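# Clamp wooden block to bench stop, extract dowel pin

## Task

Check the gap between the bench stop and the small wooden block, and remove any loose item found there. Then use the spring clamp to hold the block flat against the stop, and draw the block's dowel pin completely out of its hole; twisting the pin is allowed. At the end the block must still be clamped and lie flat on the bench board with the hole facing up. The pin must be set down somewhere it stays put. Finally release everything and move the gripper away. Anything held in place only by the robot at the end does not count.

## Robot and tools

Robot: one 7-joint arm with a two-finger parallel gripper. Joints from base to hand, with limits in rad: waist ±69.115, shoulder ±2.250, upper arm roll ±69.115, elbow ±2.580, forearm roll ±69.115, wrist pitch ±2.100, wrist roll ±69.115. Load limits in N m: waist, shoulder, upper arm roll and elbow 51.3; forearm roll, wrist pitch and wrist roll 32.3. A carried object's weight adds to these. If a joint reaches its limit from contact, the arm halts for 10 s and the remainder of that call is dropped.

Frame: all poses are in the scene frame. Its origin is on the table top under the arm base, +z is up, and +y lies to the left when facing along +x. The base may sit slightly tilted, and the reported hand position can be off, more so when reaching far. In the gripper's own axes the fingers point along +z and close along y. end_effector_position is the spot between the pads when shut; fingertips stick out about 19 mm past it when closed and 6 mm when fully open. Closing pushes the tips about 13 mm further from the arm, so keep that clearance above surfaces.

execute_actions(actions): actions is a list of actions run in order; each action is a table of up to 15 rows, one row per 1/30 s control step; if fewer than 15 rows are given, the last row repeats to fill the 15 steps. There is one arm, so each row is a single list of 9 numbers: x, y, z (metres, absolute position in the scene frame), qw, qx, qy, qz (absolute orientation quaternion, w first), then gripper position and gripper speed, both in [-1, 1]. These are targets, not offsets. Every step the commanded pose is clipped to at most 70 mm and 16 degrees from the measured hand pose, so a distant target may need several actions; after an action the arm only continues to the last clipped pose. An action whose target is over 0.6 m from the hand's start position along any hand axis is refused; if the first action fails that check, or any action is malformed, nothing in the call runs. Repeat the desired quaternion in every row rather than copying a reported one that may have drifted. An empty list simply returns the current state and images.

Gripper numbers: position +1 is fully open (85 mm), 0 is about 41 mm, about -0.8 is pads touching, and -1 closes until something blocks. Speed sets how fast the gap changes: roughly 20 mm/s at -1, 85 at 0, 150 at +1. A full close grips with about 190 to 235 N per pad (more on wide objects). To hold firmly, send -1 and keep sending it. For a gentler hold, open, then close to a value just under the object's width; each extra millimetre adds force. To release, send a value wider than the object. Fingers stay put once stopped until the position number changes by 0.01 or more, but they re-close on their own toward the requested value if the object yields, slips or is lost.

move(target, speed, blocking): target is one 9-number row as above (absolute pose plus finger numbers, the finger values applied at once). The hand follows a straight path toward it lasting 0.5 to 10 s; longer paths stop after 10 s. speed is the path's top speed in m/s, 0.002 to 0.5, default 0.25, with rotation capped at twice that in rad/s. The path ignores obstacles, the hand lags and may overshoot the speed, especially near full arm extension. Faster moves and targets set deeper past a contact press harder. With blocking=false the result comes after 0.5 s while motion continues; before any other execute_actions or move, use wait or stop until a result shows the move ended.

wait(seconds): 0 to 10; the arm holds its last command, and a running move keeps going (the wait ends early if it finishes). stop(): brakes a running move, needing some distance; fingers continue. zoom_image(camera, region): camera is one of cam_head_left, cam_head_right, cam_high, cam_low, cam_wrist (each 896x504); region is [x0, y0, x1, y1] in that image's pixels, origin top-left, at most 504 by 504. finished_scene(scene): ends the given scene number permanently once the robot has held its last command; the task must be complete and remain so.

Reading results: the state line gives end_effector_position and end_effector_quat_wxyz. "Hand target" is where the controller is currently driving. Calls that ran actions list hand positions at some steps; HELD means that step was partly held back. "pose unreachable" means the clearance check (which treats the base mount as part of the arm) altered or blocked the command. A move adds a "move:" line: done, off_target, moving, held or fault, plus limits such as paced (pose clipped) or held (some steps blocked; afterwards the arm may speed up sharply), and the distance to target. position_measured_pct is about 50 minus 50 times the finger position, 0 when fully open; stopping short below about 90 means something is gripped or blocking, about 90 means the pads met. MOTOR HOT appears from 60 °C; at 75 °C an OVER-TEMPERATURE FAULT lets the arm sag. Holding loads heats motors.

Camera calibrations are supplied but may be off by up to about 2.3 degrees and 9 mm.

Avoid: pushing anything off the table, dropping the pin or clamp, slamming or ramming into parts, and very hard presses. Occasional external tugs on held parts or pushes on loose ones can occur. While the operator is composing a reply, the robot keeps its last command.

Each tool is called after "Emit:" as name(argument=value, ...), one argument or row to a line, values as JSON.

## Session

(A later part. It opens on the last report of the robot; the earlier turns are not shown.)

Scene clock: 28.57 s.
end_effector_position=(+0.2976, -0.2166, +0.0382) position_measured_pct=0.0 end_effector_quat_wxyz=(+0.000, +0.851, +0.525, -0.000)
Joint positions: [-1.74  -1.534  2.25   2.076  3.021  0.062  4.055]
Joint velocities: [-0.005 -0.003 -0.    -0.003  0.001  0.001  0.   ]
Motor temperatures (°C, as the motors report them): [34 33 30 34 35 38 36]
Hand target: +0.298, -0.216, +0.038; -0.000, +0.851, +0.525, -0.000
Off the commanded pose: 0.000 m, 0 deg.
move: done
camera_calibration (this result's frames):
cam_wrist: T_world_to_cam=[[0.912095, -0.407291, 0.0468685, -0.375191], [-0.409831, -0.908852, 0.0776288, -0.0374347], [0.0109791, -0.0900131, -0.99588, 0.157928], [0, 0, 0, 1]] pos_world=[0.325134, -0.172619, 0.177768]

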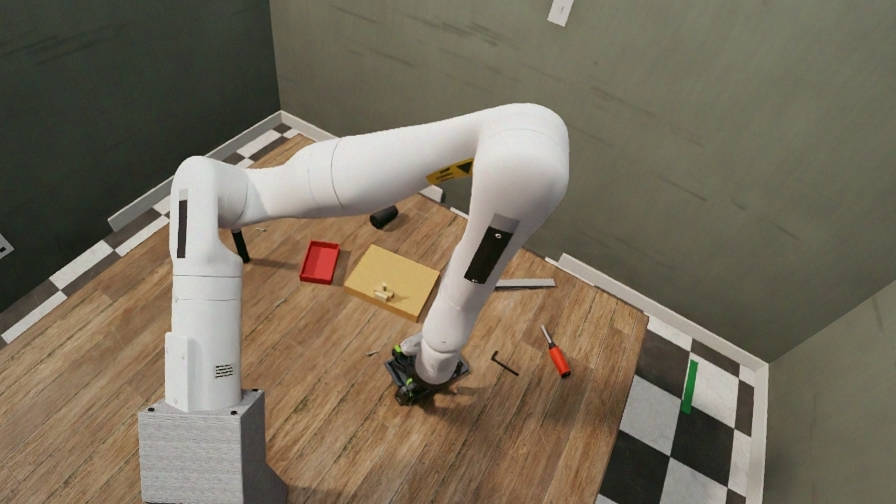

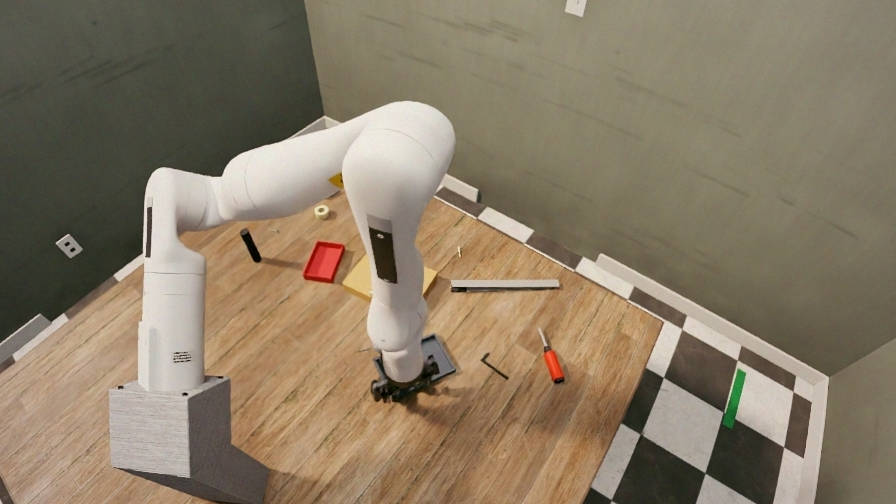

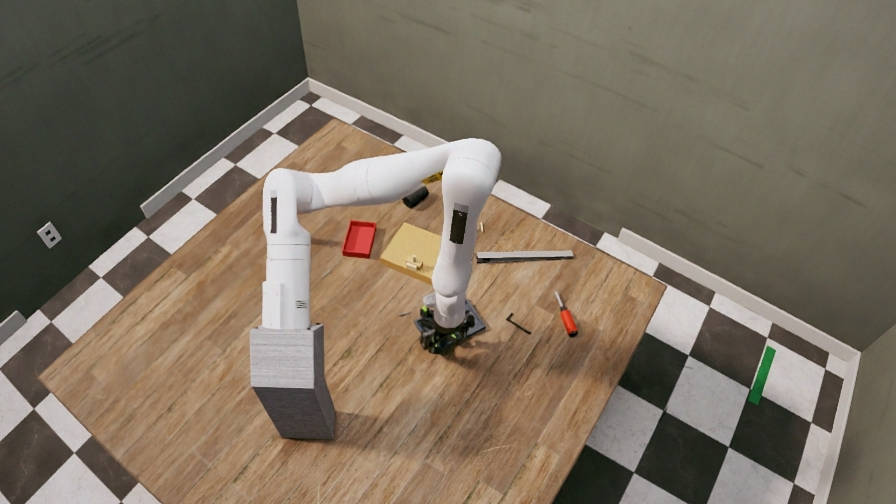

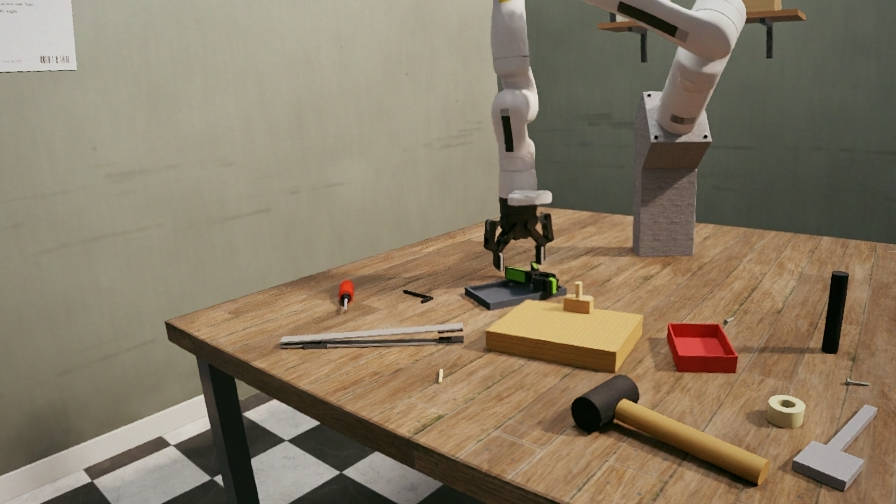

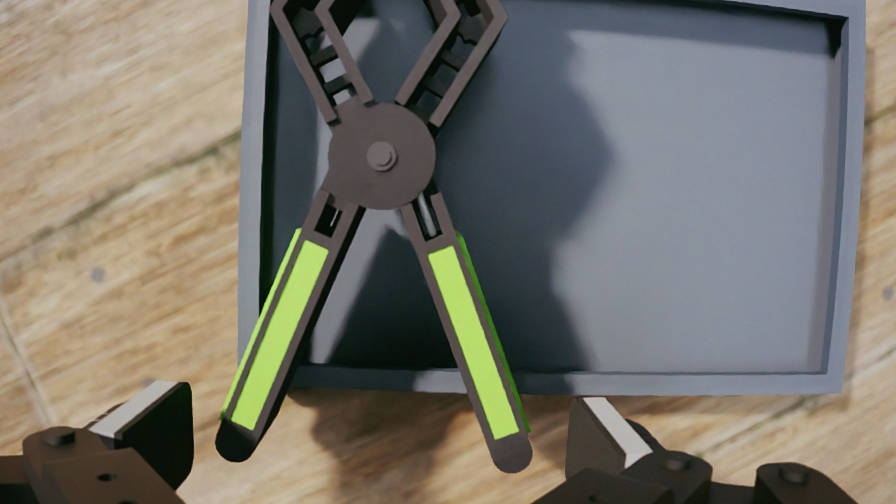

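Emit:
execute_actions(
  actions=[
    [[0.2976,-0.2164,0.0345,0,0.8508,0.5255,0,1,0]],
    [[0.2976,-0.2164,0.0345,0,0.8508,0.5255,0,-0.3,-0.4]],
    [[0.2976,-0.2164,0.0345,0,0.8508,0.5255,0,-0.3,-0.4]],
    [[0.2976,-0.2164,0.0345,0,0.8508,0.5255,0,-0.3,-0.4]],
  ],
)

Emit:
zoom_image(
  camera="cam_low",
  region=[460, 220, 600, 320],
)

Scene clock: 31.17 s.
end_effector_position=(+0.2980, -0.2200, +0.0369) position_measured_pct=64.7 end_effector_quat_wxyz=(+0.004, +0.851, +0.525, -0.001)
Joint positions: [-1.742 -1.537  2.25   2.07   3.021  0.067  4.055]
Joint velocities: [ 0.    -0.001 -0.    -0.001 -0.001 -0.002  0.   ]
Motor temperatures (°C, as the motors report them): [34 33 30 34 35 38 36]
Hand target: +0.298, -0.216, +0.035; +0.000, +0.851, +0.525, +0.000
Off the commanded pose: 0.004 m, 0 deg.
Step readings (end_effector_position; steps 1 to 15: 1st action; 16 to 30: 2nd action; 31 to 45: 3rd action; 46 to 60: 4th action):
0: (+0.2975, -0.2163, +0.0380)
1: (+0.2975, -0.2161, +0.0375)
2: (+0.2974, -0.2160, +0.0359)
4: (+0.2975, -0.2162, +0.0349)
8: (+0.2976, -0.2165, +0.0346)
15: (+0.2976, -0.2164, +0.0345)
16: (+0.2976, -0.2164, +0.0345)
17: (+0.2976, -0.2164, +0.0345)
19: (+0.2976, -0.2164, +0.0345)
23: (+0.2976, -0.2164, +0.0345)
30: (+0.2977, -0.2172, +0.0351)
31: (+0.2977, -0.2174, +0.0353)
32: (+0.2977, -0.2176, +0.0354)
34: (+0.2978, -0.2181, +0.0357)
38: (+0.2979, -0.2189, +0.0362)
45: (+0.2979, -0.2197, +0.0366)
46: (+0.2979, -0.2198, +0.0367)
47: (+0.2979, -0.2198, +0.0367)
49: (+0.2979, -0.2199, +0.0368)
53: (+0.2980, -0.2200, +0.0369)
60: end_effector_position above
camera_calibration (this result's frames):
cam_wrist: T_world_to_cam=[[0.911701, -0.407688, 0.0509114, -0.376978], [-0.410673, -0.907958, 0.0834312, -0.0400019], [0.0122115, -0.0969722, -0.995212, 0.154311], [0, 0, 0, 1]] pos_world=[0.325379, -0.175045, 0.176102]

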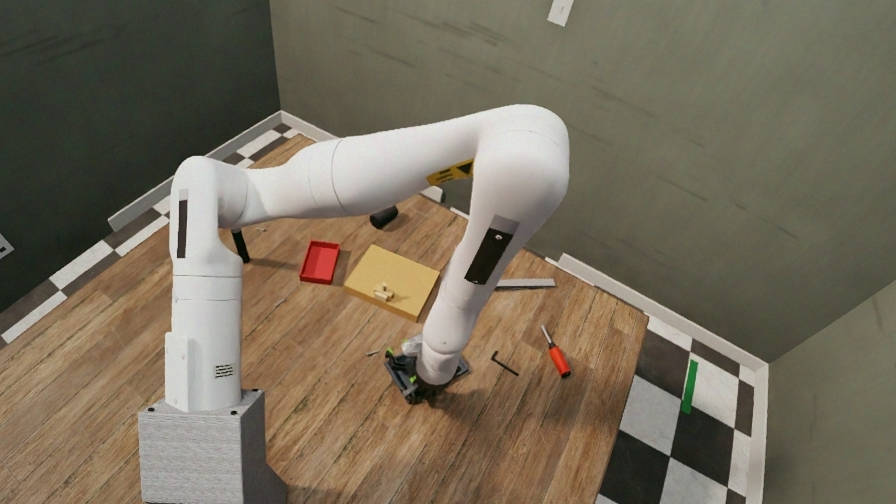

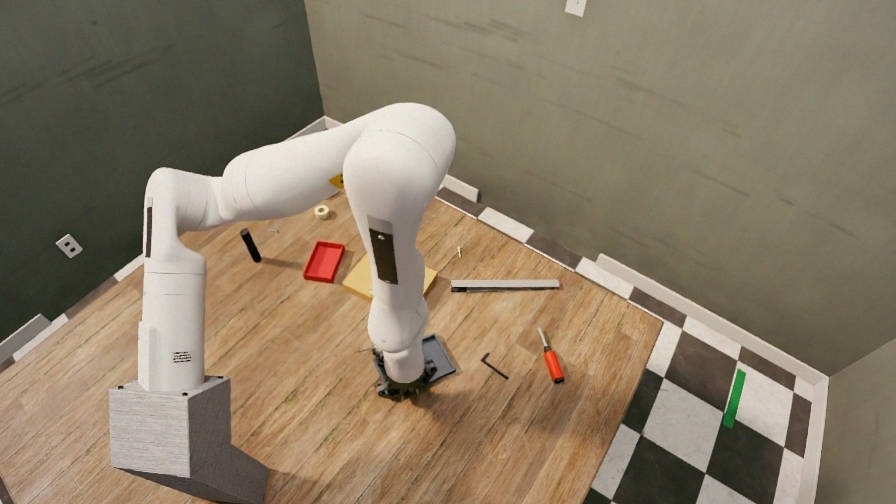

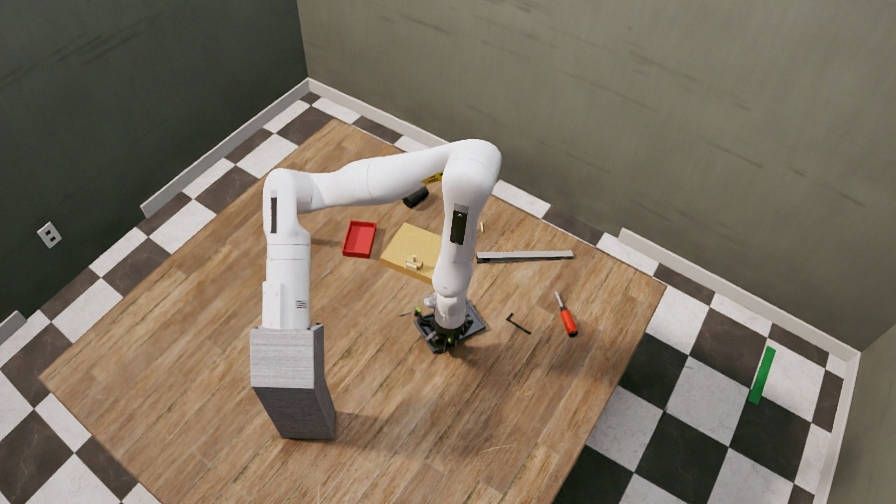

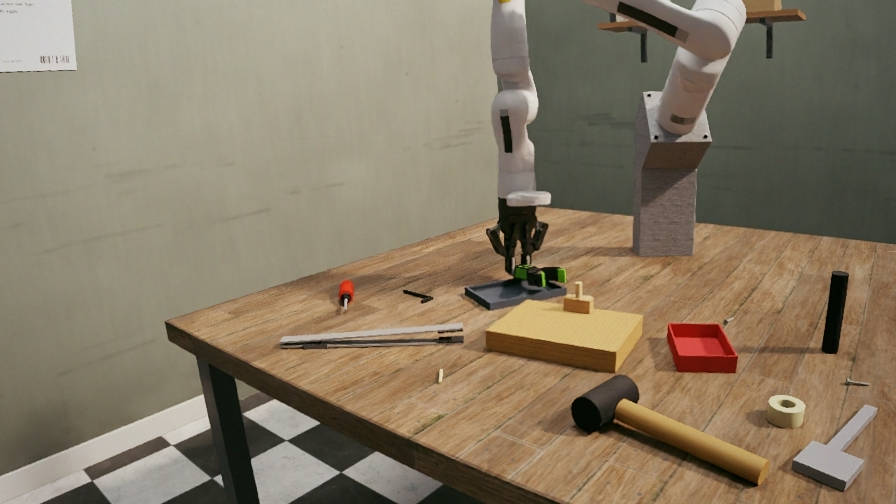

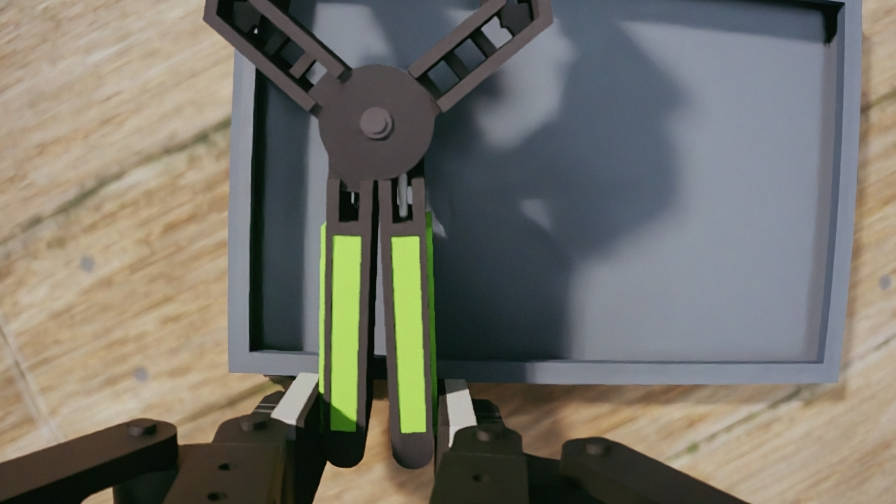

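Region (460, 220, 600, 320) of cam_low's 896x504 image, scaled by 3.600, with more detail than that image has; it fills the top 360 rows of this view, and the rest is white.

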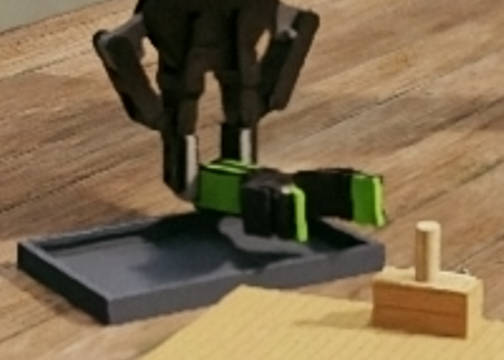

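Emit:
move(
  target=[0.298,-0.218,0.09,0,0.8508,0.5255,0,-0.3,-0.4],
  speed=0.15,
)

Emit:
zoom_image(
  camera="cam_low",
  region=[460, 200, 600, 300],
)

Scene clock: 32.33 s.
end_effector_position=(+0.2981, -0.2179, +0.0898) position_measured_pct=64.7 end_effector_quat_wxyz=(-0.000, +0.851, +0.526, +0.000)
Joint positions: [-1.636 -1.439  2.249  2.121  3.019 -0.035  4.054]
Joint velocities: [ 0.004  0.004 -0.     0.    -0.    -0.001 -0.001]
Motor temperatures (°C, as the motors report them): [34 33 30 34 35 38 36]
Hand target: +0.298, -0.218, +0.090; +0.000, +0.851, +0.526, +0.000
Off the commanded pose: 0.000 m, 0 deg.
move: done
camera_calibration (this result's frames):
cam_wrist: T_world_to_cam=[[0.912126, -0.407306, 0.0461341, -0.378534], [-0.409769, -0.908975, 0.0765091, -0.0424179], [0.0107721, -0.0886903, -0.996001, 0.209534], [0, 0, 0, 1]] pos_world=[0.325632, -0.174152, 0.229405]

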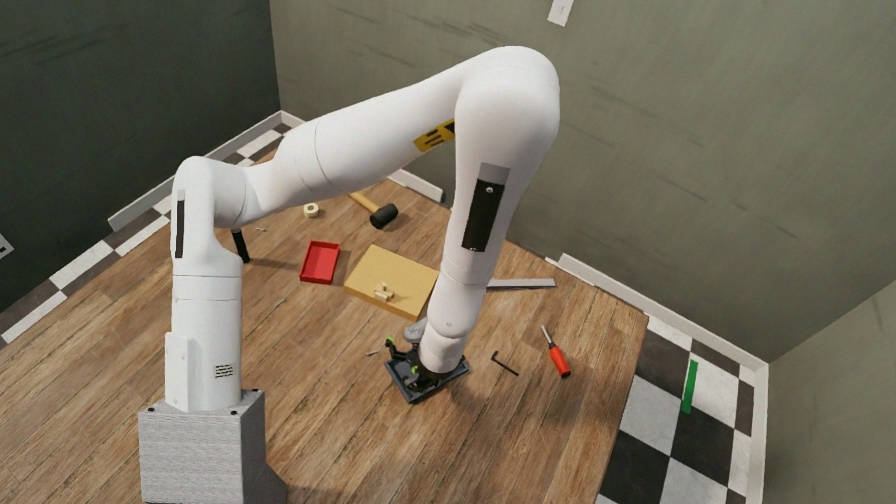

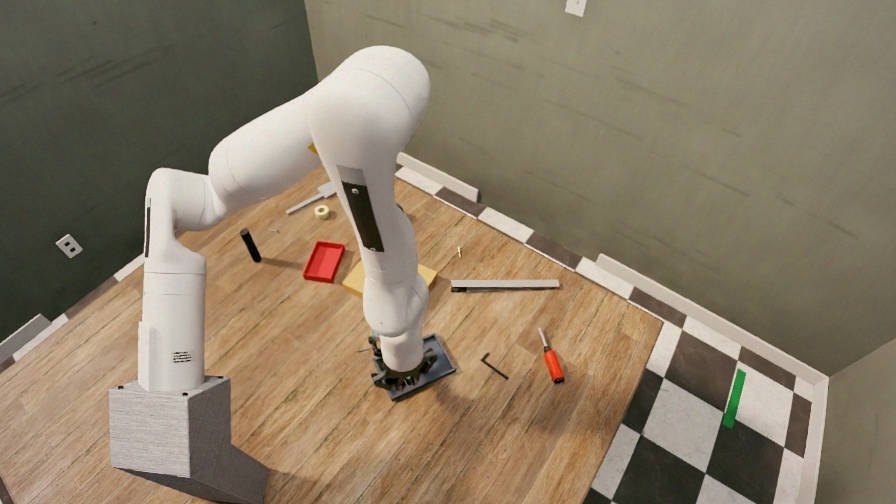

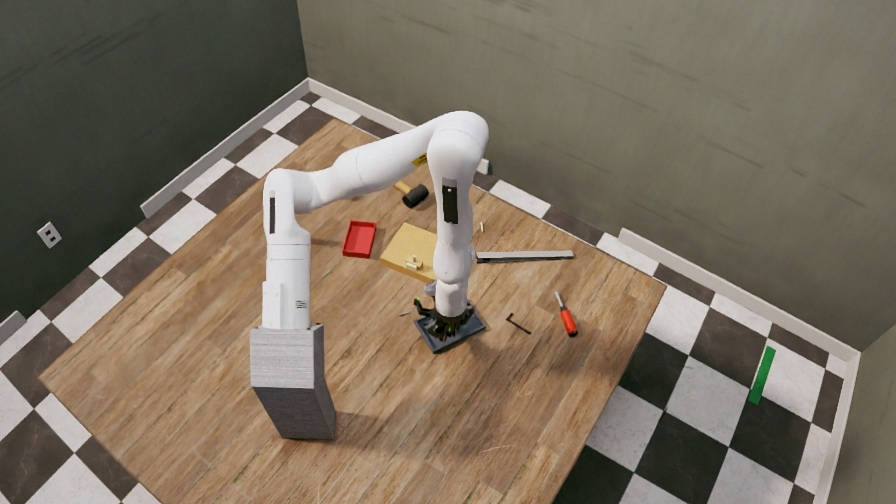

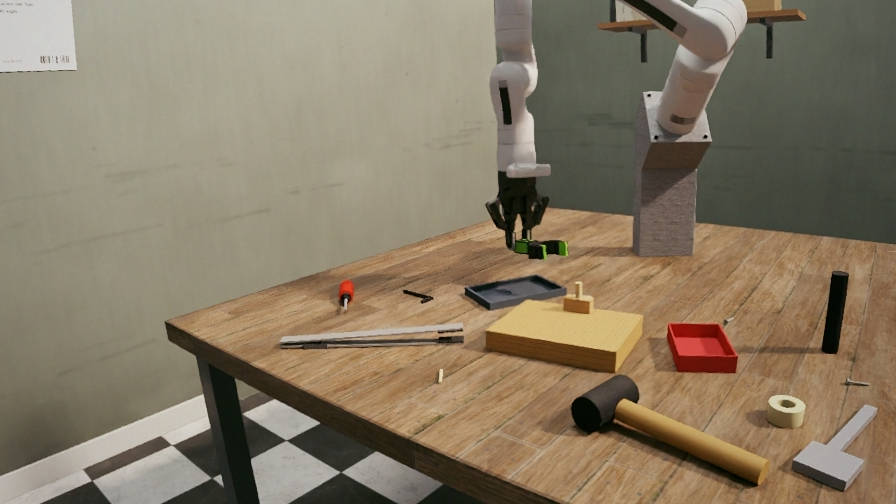

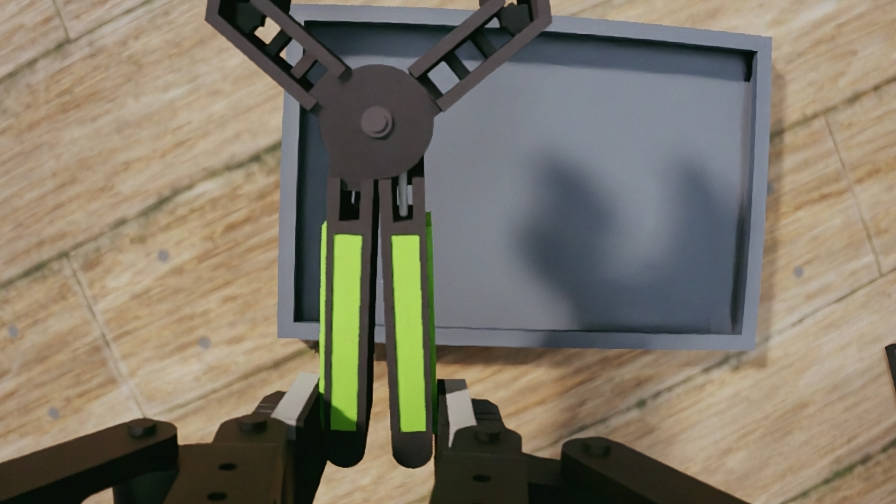

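Region (460, 200, 600, 300) of cam_low's 896x504 image, scaled by 3.600, with more detail than that image has; it fills the top 360 rows of this view, and the rest is white.

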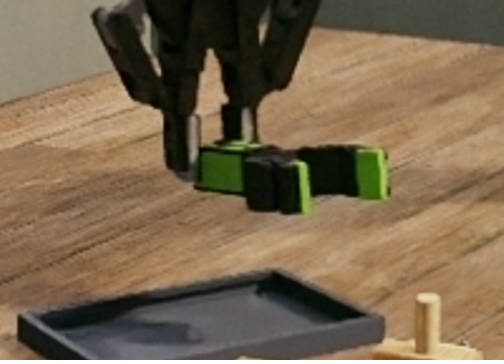

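Emit:
move(
  target=[0.4663,-0.1185,0.105,0.0522,0.6623,0.746,-0.0463,-0.3,-0.4],
  speed=0.2,
)

Emit:
zoom_image(
  camera="cam_low",
  region=[460, 220, 640, 340],
)

Emit:
zoom_image(
  camera="cam_head_left",
  region=[340, 240, 460, 330],
)

Scene clock: 35.33 s.
end_effector_position=(+0.4671, -0.1178, +0.1051) position_measured_pct=64.7 end_effector_quat_wxyz=(+0.052, +0.663, +0.746, -0.045)
Joint positions: [-1.913 -0.925  2.048  2.211  2.974  0.115  4.034]
Joint velocities: [-0.005  0.014  0.001 -0.001 -0.001  0.001  0.001]
Motor temperatures (°C, as the motors report them): [34 33 30 34 35 38 36]
Hand target: +0.467, -0.118, +0.105; +0.052, +0.662, +0.746, -0.045
Off the commanded pose: 0.001 m, 0 deg.
move: done
camera_calibration (this result's frames):
cam_wrist: T_world_to_cam=[[0.985084, 0.166698, 0.0426773, -0.458759], [0.154034, -0.964809, 0.213114, -0.167612], [0.0767012, -0.203362, -0.976095, 0.185414], [0, 0, 0, 1]] pos_world=[0.463513, -0.0475335, 0.236281]

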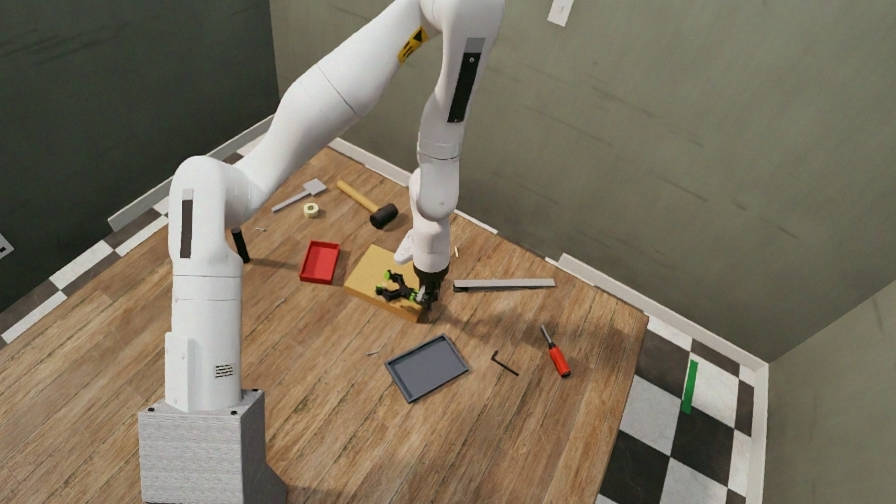

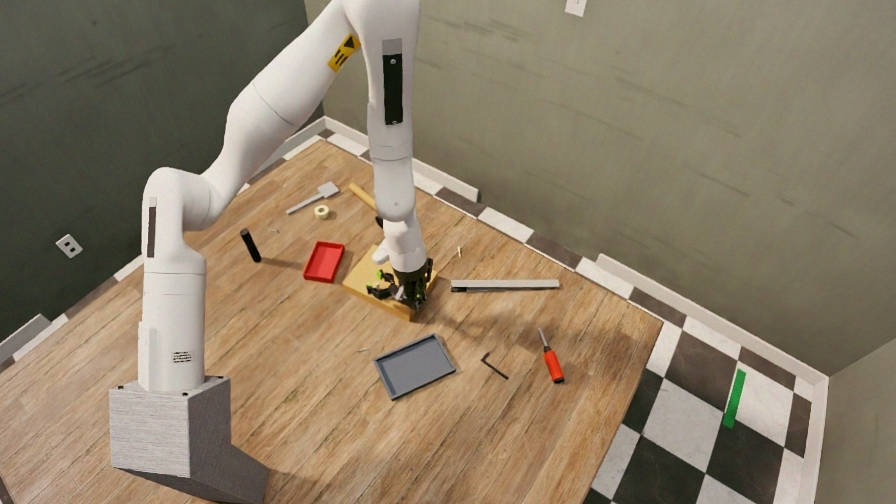

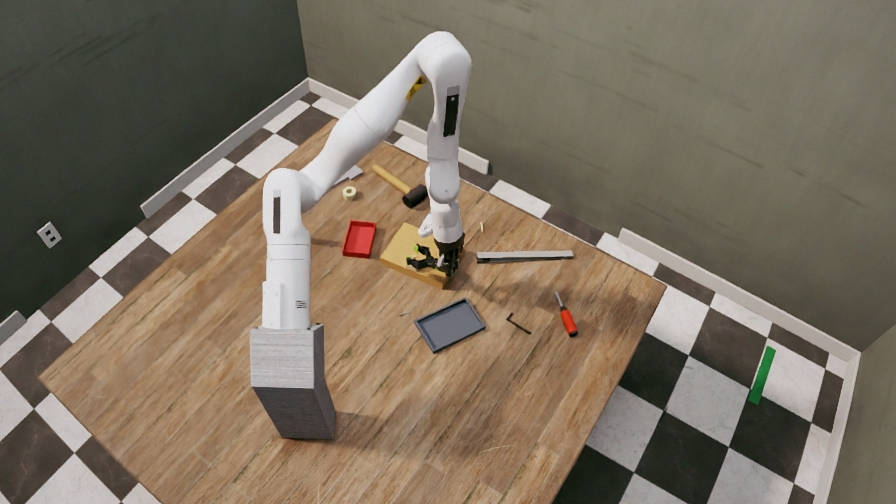

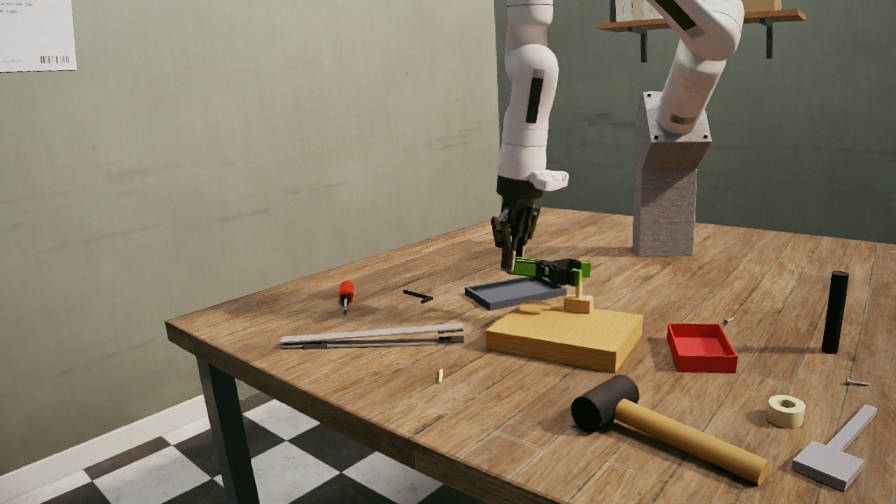

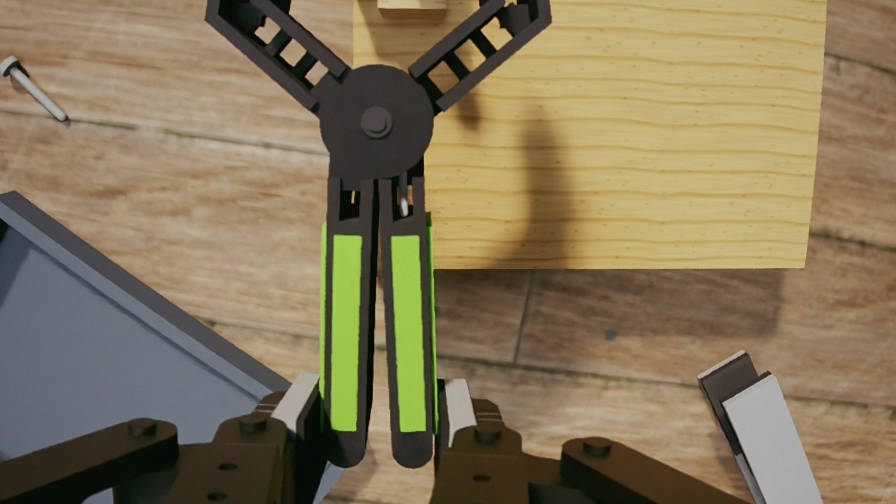

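Region (460, 220, 640, 340) of cam_low's 896x504 image, scaled by 2.800, with more detail than that image has.

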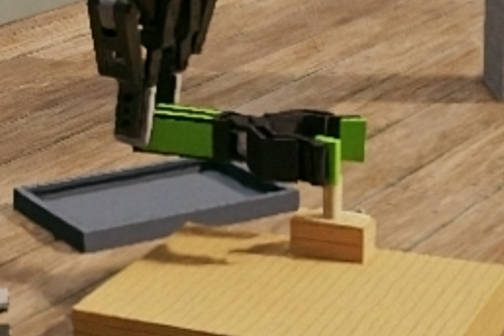

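Region (340, 240, 460, 330) of cam_head_left's 896x504 image, scaled by 4.200, with more detail than that image has; it fills the top 378 rows of this view, and the rest is white.

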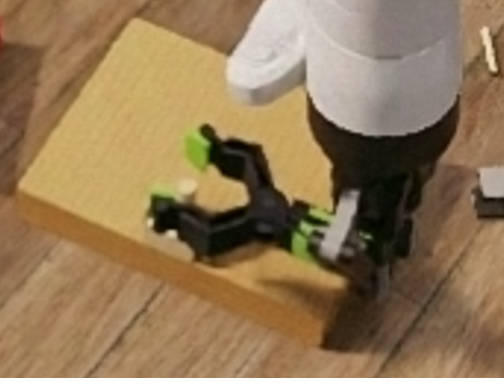

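Emit:
move(
  target=[0.4663,-0.1185,0.060,0.0522,0.6623,0.746,-0.0463,-0.3,-0.4],
  speed=0.06,
)

Emit:
zoom_image(
  camera="cam_low",
  region=[490, 250, 620, 340],
)

Emit:
zoom_image(
  camera="cam_head_left",
  region=[350, 250, 450, 330],
)

Scene clock: 36.63 s.
end_effector_position=(+0.4663, -0.1187, +0.0602) position_measured_pct=64.7 end_effector_quat_wxyz=(+0.053, +0.662, +0.746, -0.046)
Joint positions: [-2.049 -0.991  2.114  2.17   2.965  0.205  4.039]
Joint velocities: [-0.007 -0.003 -0.     0.001  0.     0.001 -0.001]
Motor temperatures (°C, as the motors report them): [34 33 30 34 35 38 36]
Hand target: +0.466, -0.118, +0.060; +0.052, +0.662, +0.746, -0.046
Off the commanded pose: 0.000 m, 0 deg.
move: done
camera_calibration (this result's frames):
cam_wrist: T_world_to_cam=[[0.984996, 0.167867, 0.0400359, -0.4555], [0.155526, -0.96401, 0.215631, -0.159497], [0.0747923, -0.206169, -0.975654, 0.141976], [0, 0, 0, 1]] pos_world=[0.462853, -0.0480222, 0.191149]

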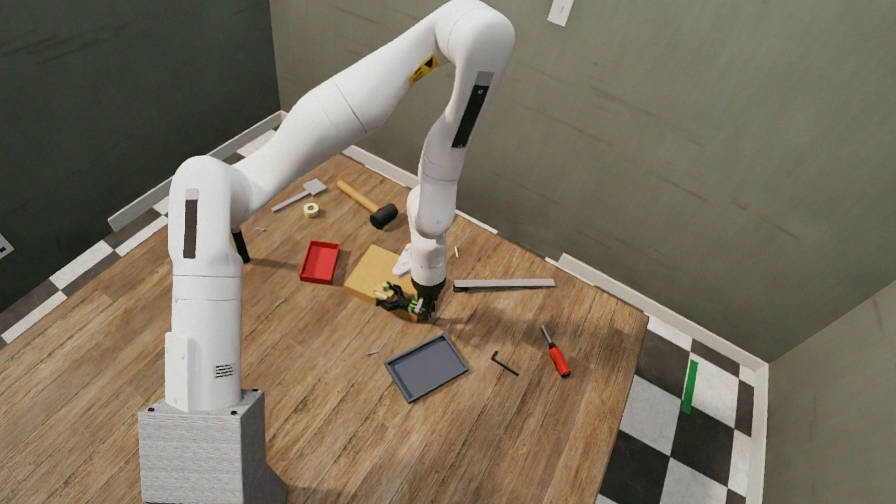

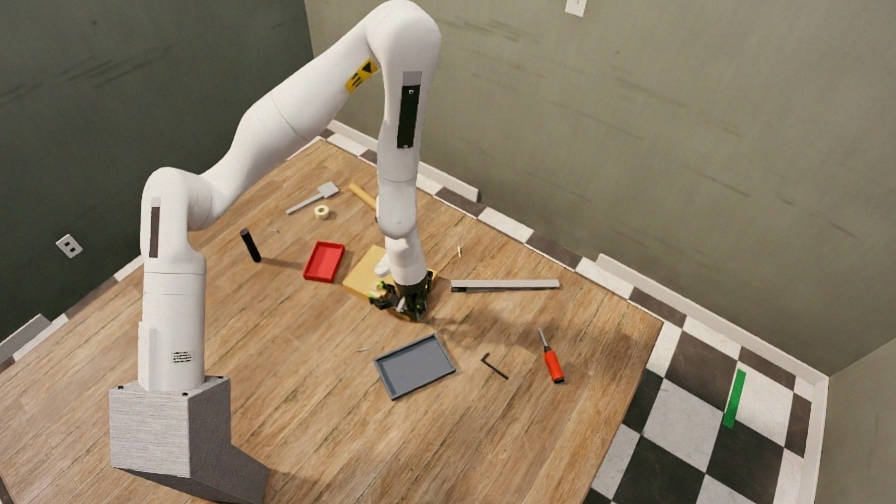

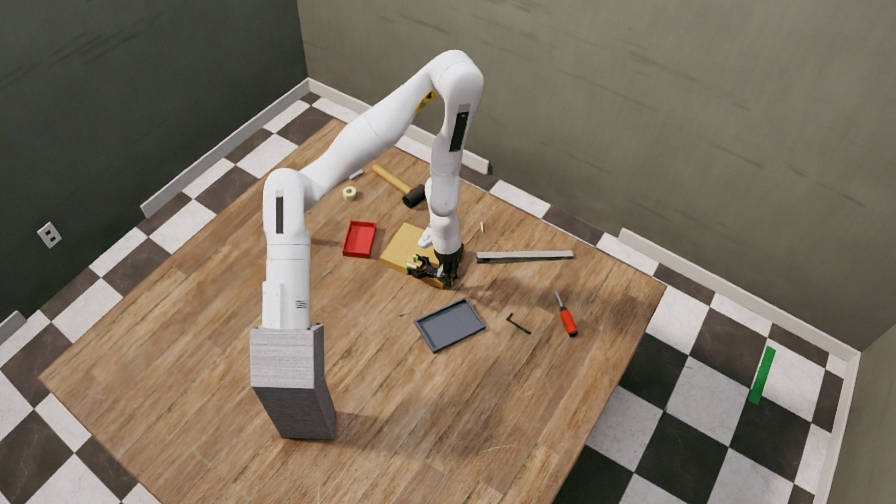

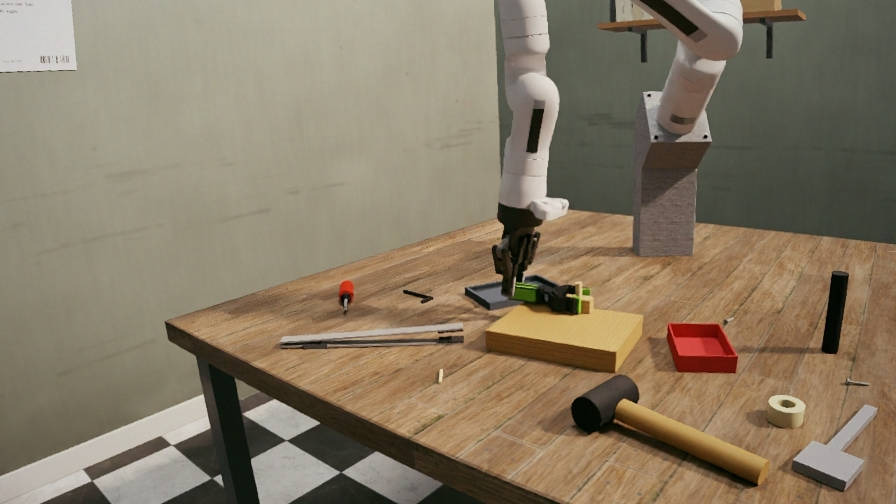

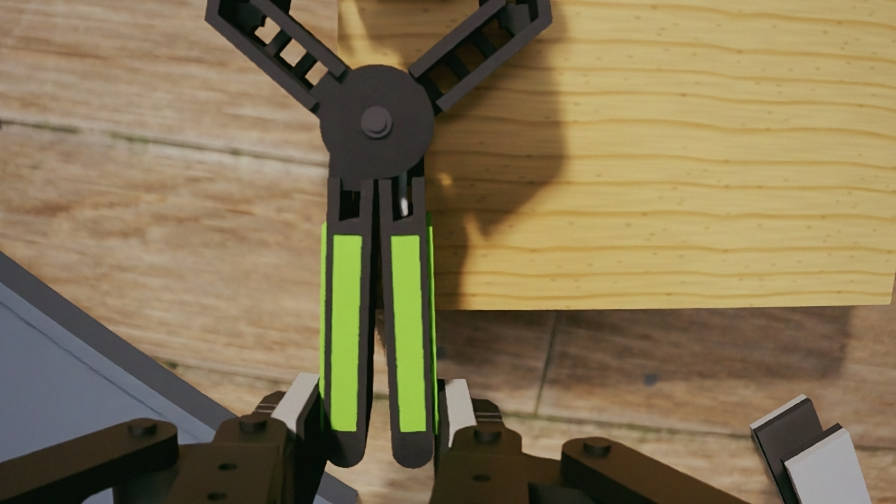

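Region (490, 250, 620, 340) of cam_low's 896x504 image, scaled by 3.877, with more detail than that image has; it fills the top 349 rows of this view, and the rest is white.

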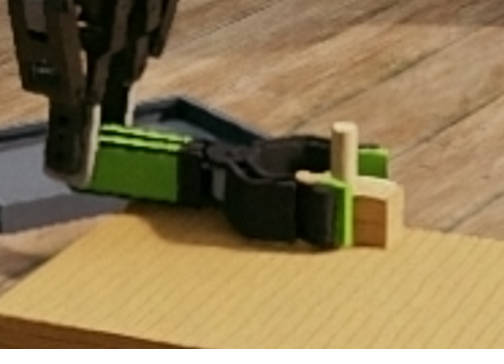

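Region (350, 250, 450, 330) of cam_head_left's 896x504 image, scaled by 5.040, with more detail than that image has; it fills the top 403 rows of this view, and the rest is white.

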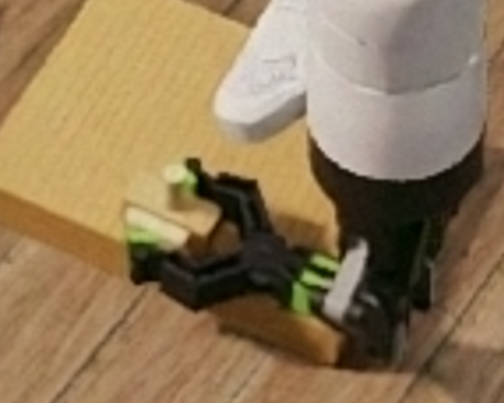

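Emit:
execute_actions(
  actions=[
    [[0.4663,-0.1185,0.058,0.0522,0.6623,0.746,-0.0463,-0.3,-0.4]],
    [[0.4663,-0.1185,0.056,0.0522,0.6623,0.746,-0.0463,-0.3,-0.4]],
    [[0.4663,-0.1185,0.054,0.0522,0.6623,0.746,-0.0463,-0.3,-0.4]],
  ],
)

Emit:
zoom_image(
  camera="cam_low",
  region=[490, 250, 620, 340],
)

Scene clock: 38.43 s.
end_effector_position=(+0.4663, -0.1190, +0.0545) position_measured_pct=64.7 end_effector_quat_wxyz=(+0.053, +0.662, +0.746, -0.047)
Joint positions: [-2.065 -1.     2.121  2.163  2.964  0.214  4.04 ]
Joint velocities: [-0.     0.     0.001  0.002  0.     0.001  0.002]
Motor temperatures (°C, as the motors report them): [34 33 30 34 35 38 36]
Hand target: +0.466, -0.118, +0.054; +0.052, +0.662, +0.746, -0.046
Off the commanded pose: 0.001 m, 0 deg.
Step readings (end_effector_position; steps 1 to 15: 1st action; 16 to 30: 2nd action; 31 to 45: 3rd action):
0: (+0.4662, -0.1184, +0.0599)
1: (+0.4661, -0.1183, +0.0596)
2: (+0.4661, -0.1182, +0.0587)
4: (+0.4663, -0.1184, +0.0582)
8: (+0.4663, -0.1186, +0.0581)
15: (+0.4663, -0.1185, +0.0580)
16: (+0.4662, -0.1184, +0.0577)
17: (+0.4662, -0.1182, +0.0567)
19: (+0.4663, -0.1184, +0.0562)
23: (+0.4663, -0.1186, +0.0561)
30: (+0.4663, -0.1186, +0.0560)
31: (+0.4662, -0.1184, +0.0557)
32: (+0.4663, -0.1187, +0.0549)
34: (+0.4663, -0.1190, +0.0546)
38: (+0.4663, -0.1190, +0.0545)
45: end_effector_position above
camera_calibration (this result's frames):
cam_wrist: T_world_to_cam=[[0.985006, 0.16783, 0.0399609, -0.455262], [0.155471, -0.963918, 0.216082, -0.158565], [0.074784, -0.206629, -0.975557, 0.136289], [0, 0, 0, 1]] pos_world=[0.462896, -0.0482758, 0.185414]

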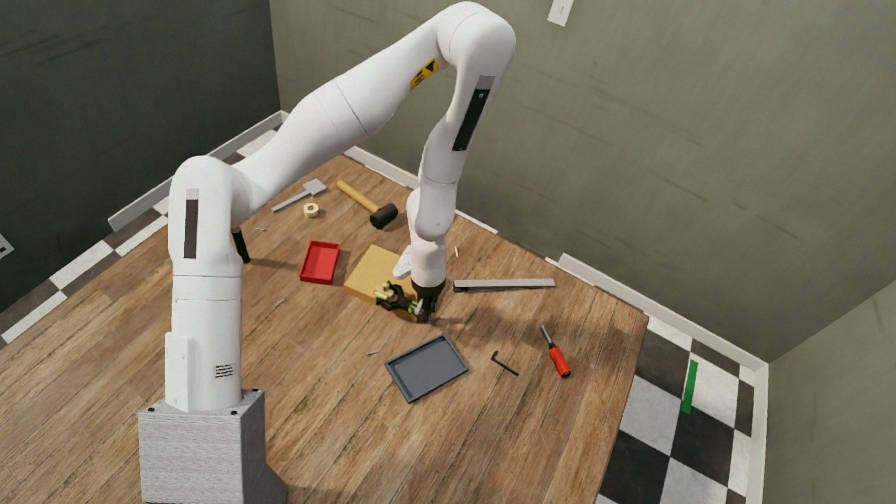

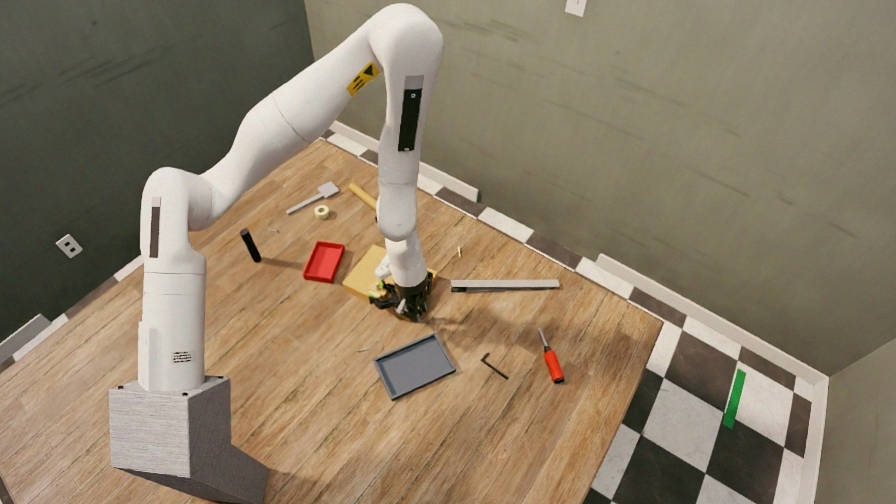

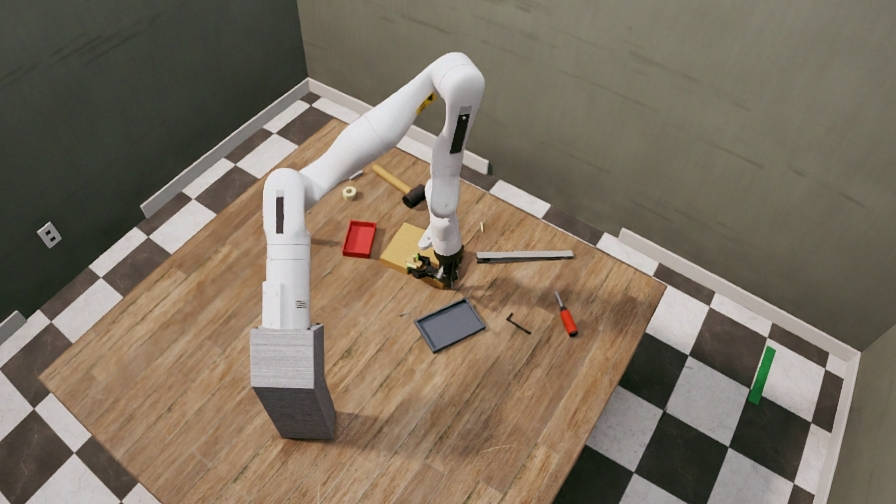

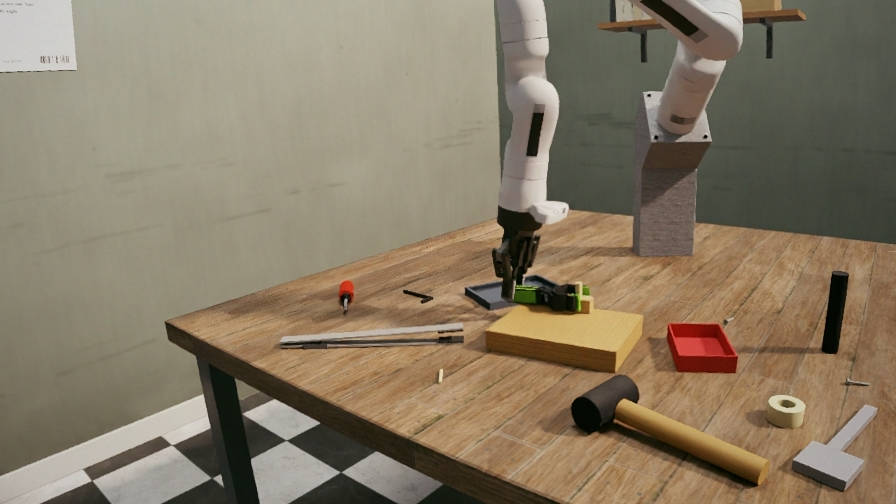

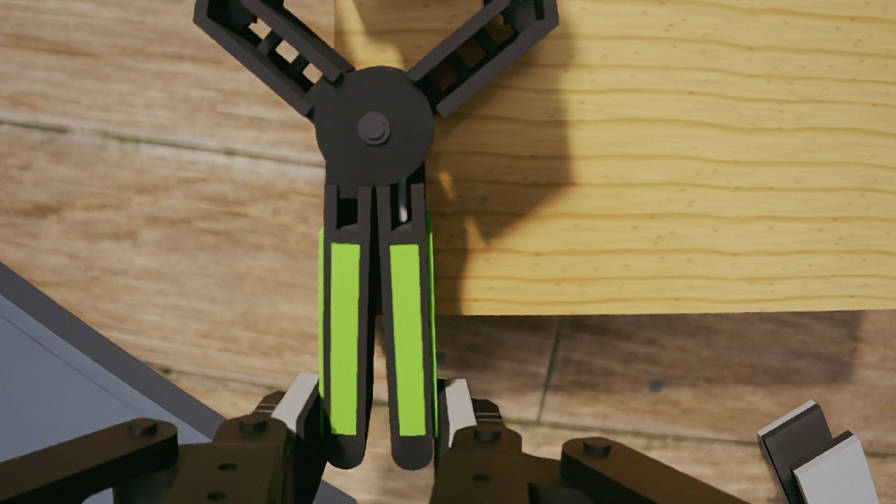

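Region (490, 250, 620, 340) of cam_low's 896x504 image, scaled by 3.877, with more detail than that image has; it fills the top 349 rows of this view, and the rest is white.

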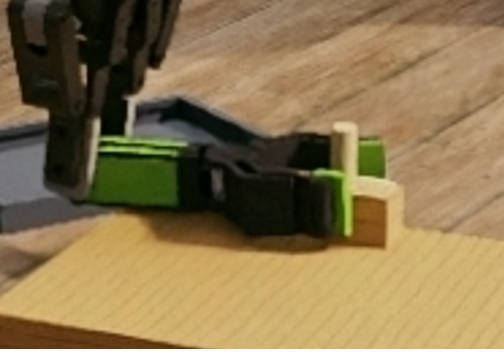

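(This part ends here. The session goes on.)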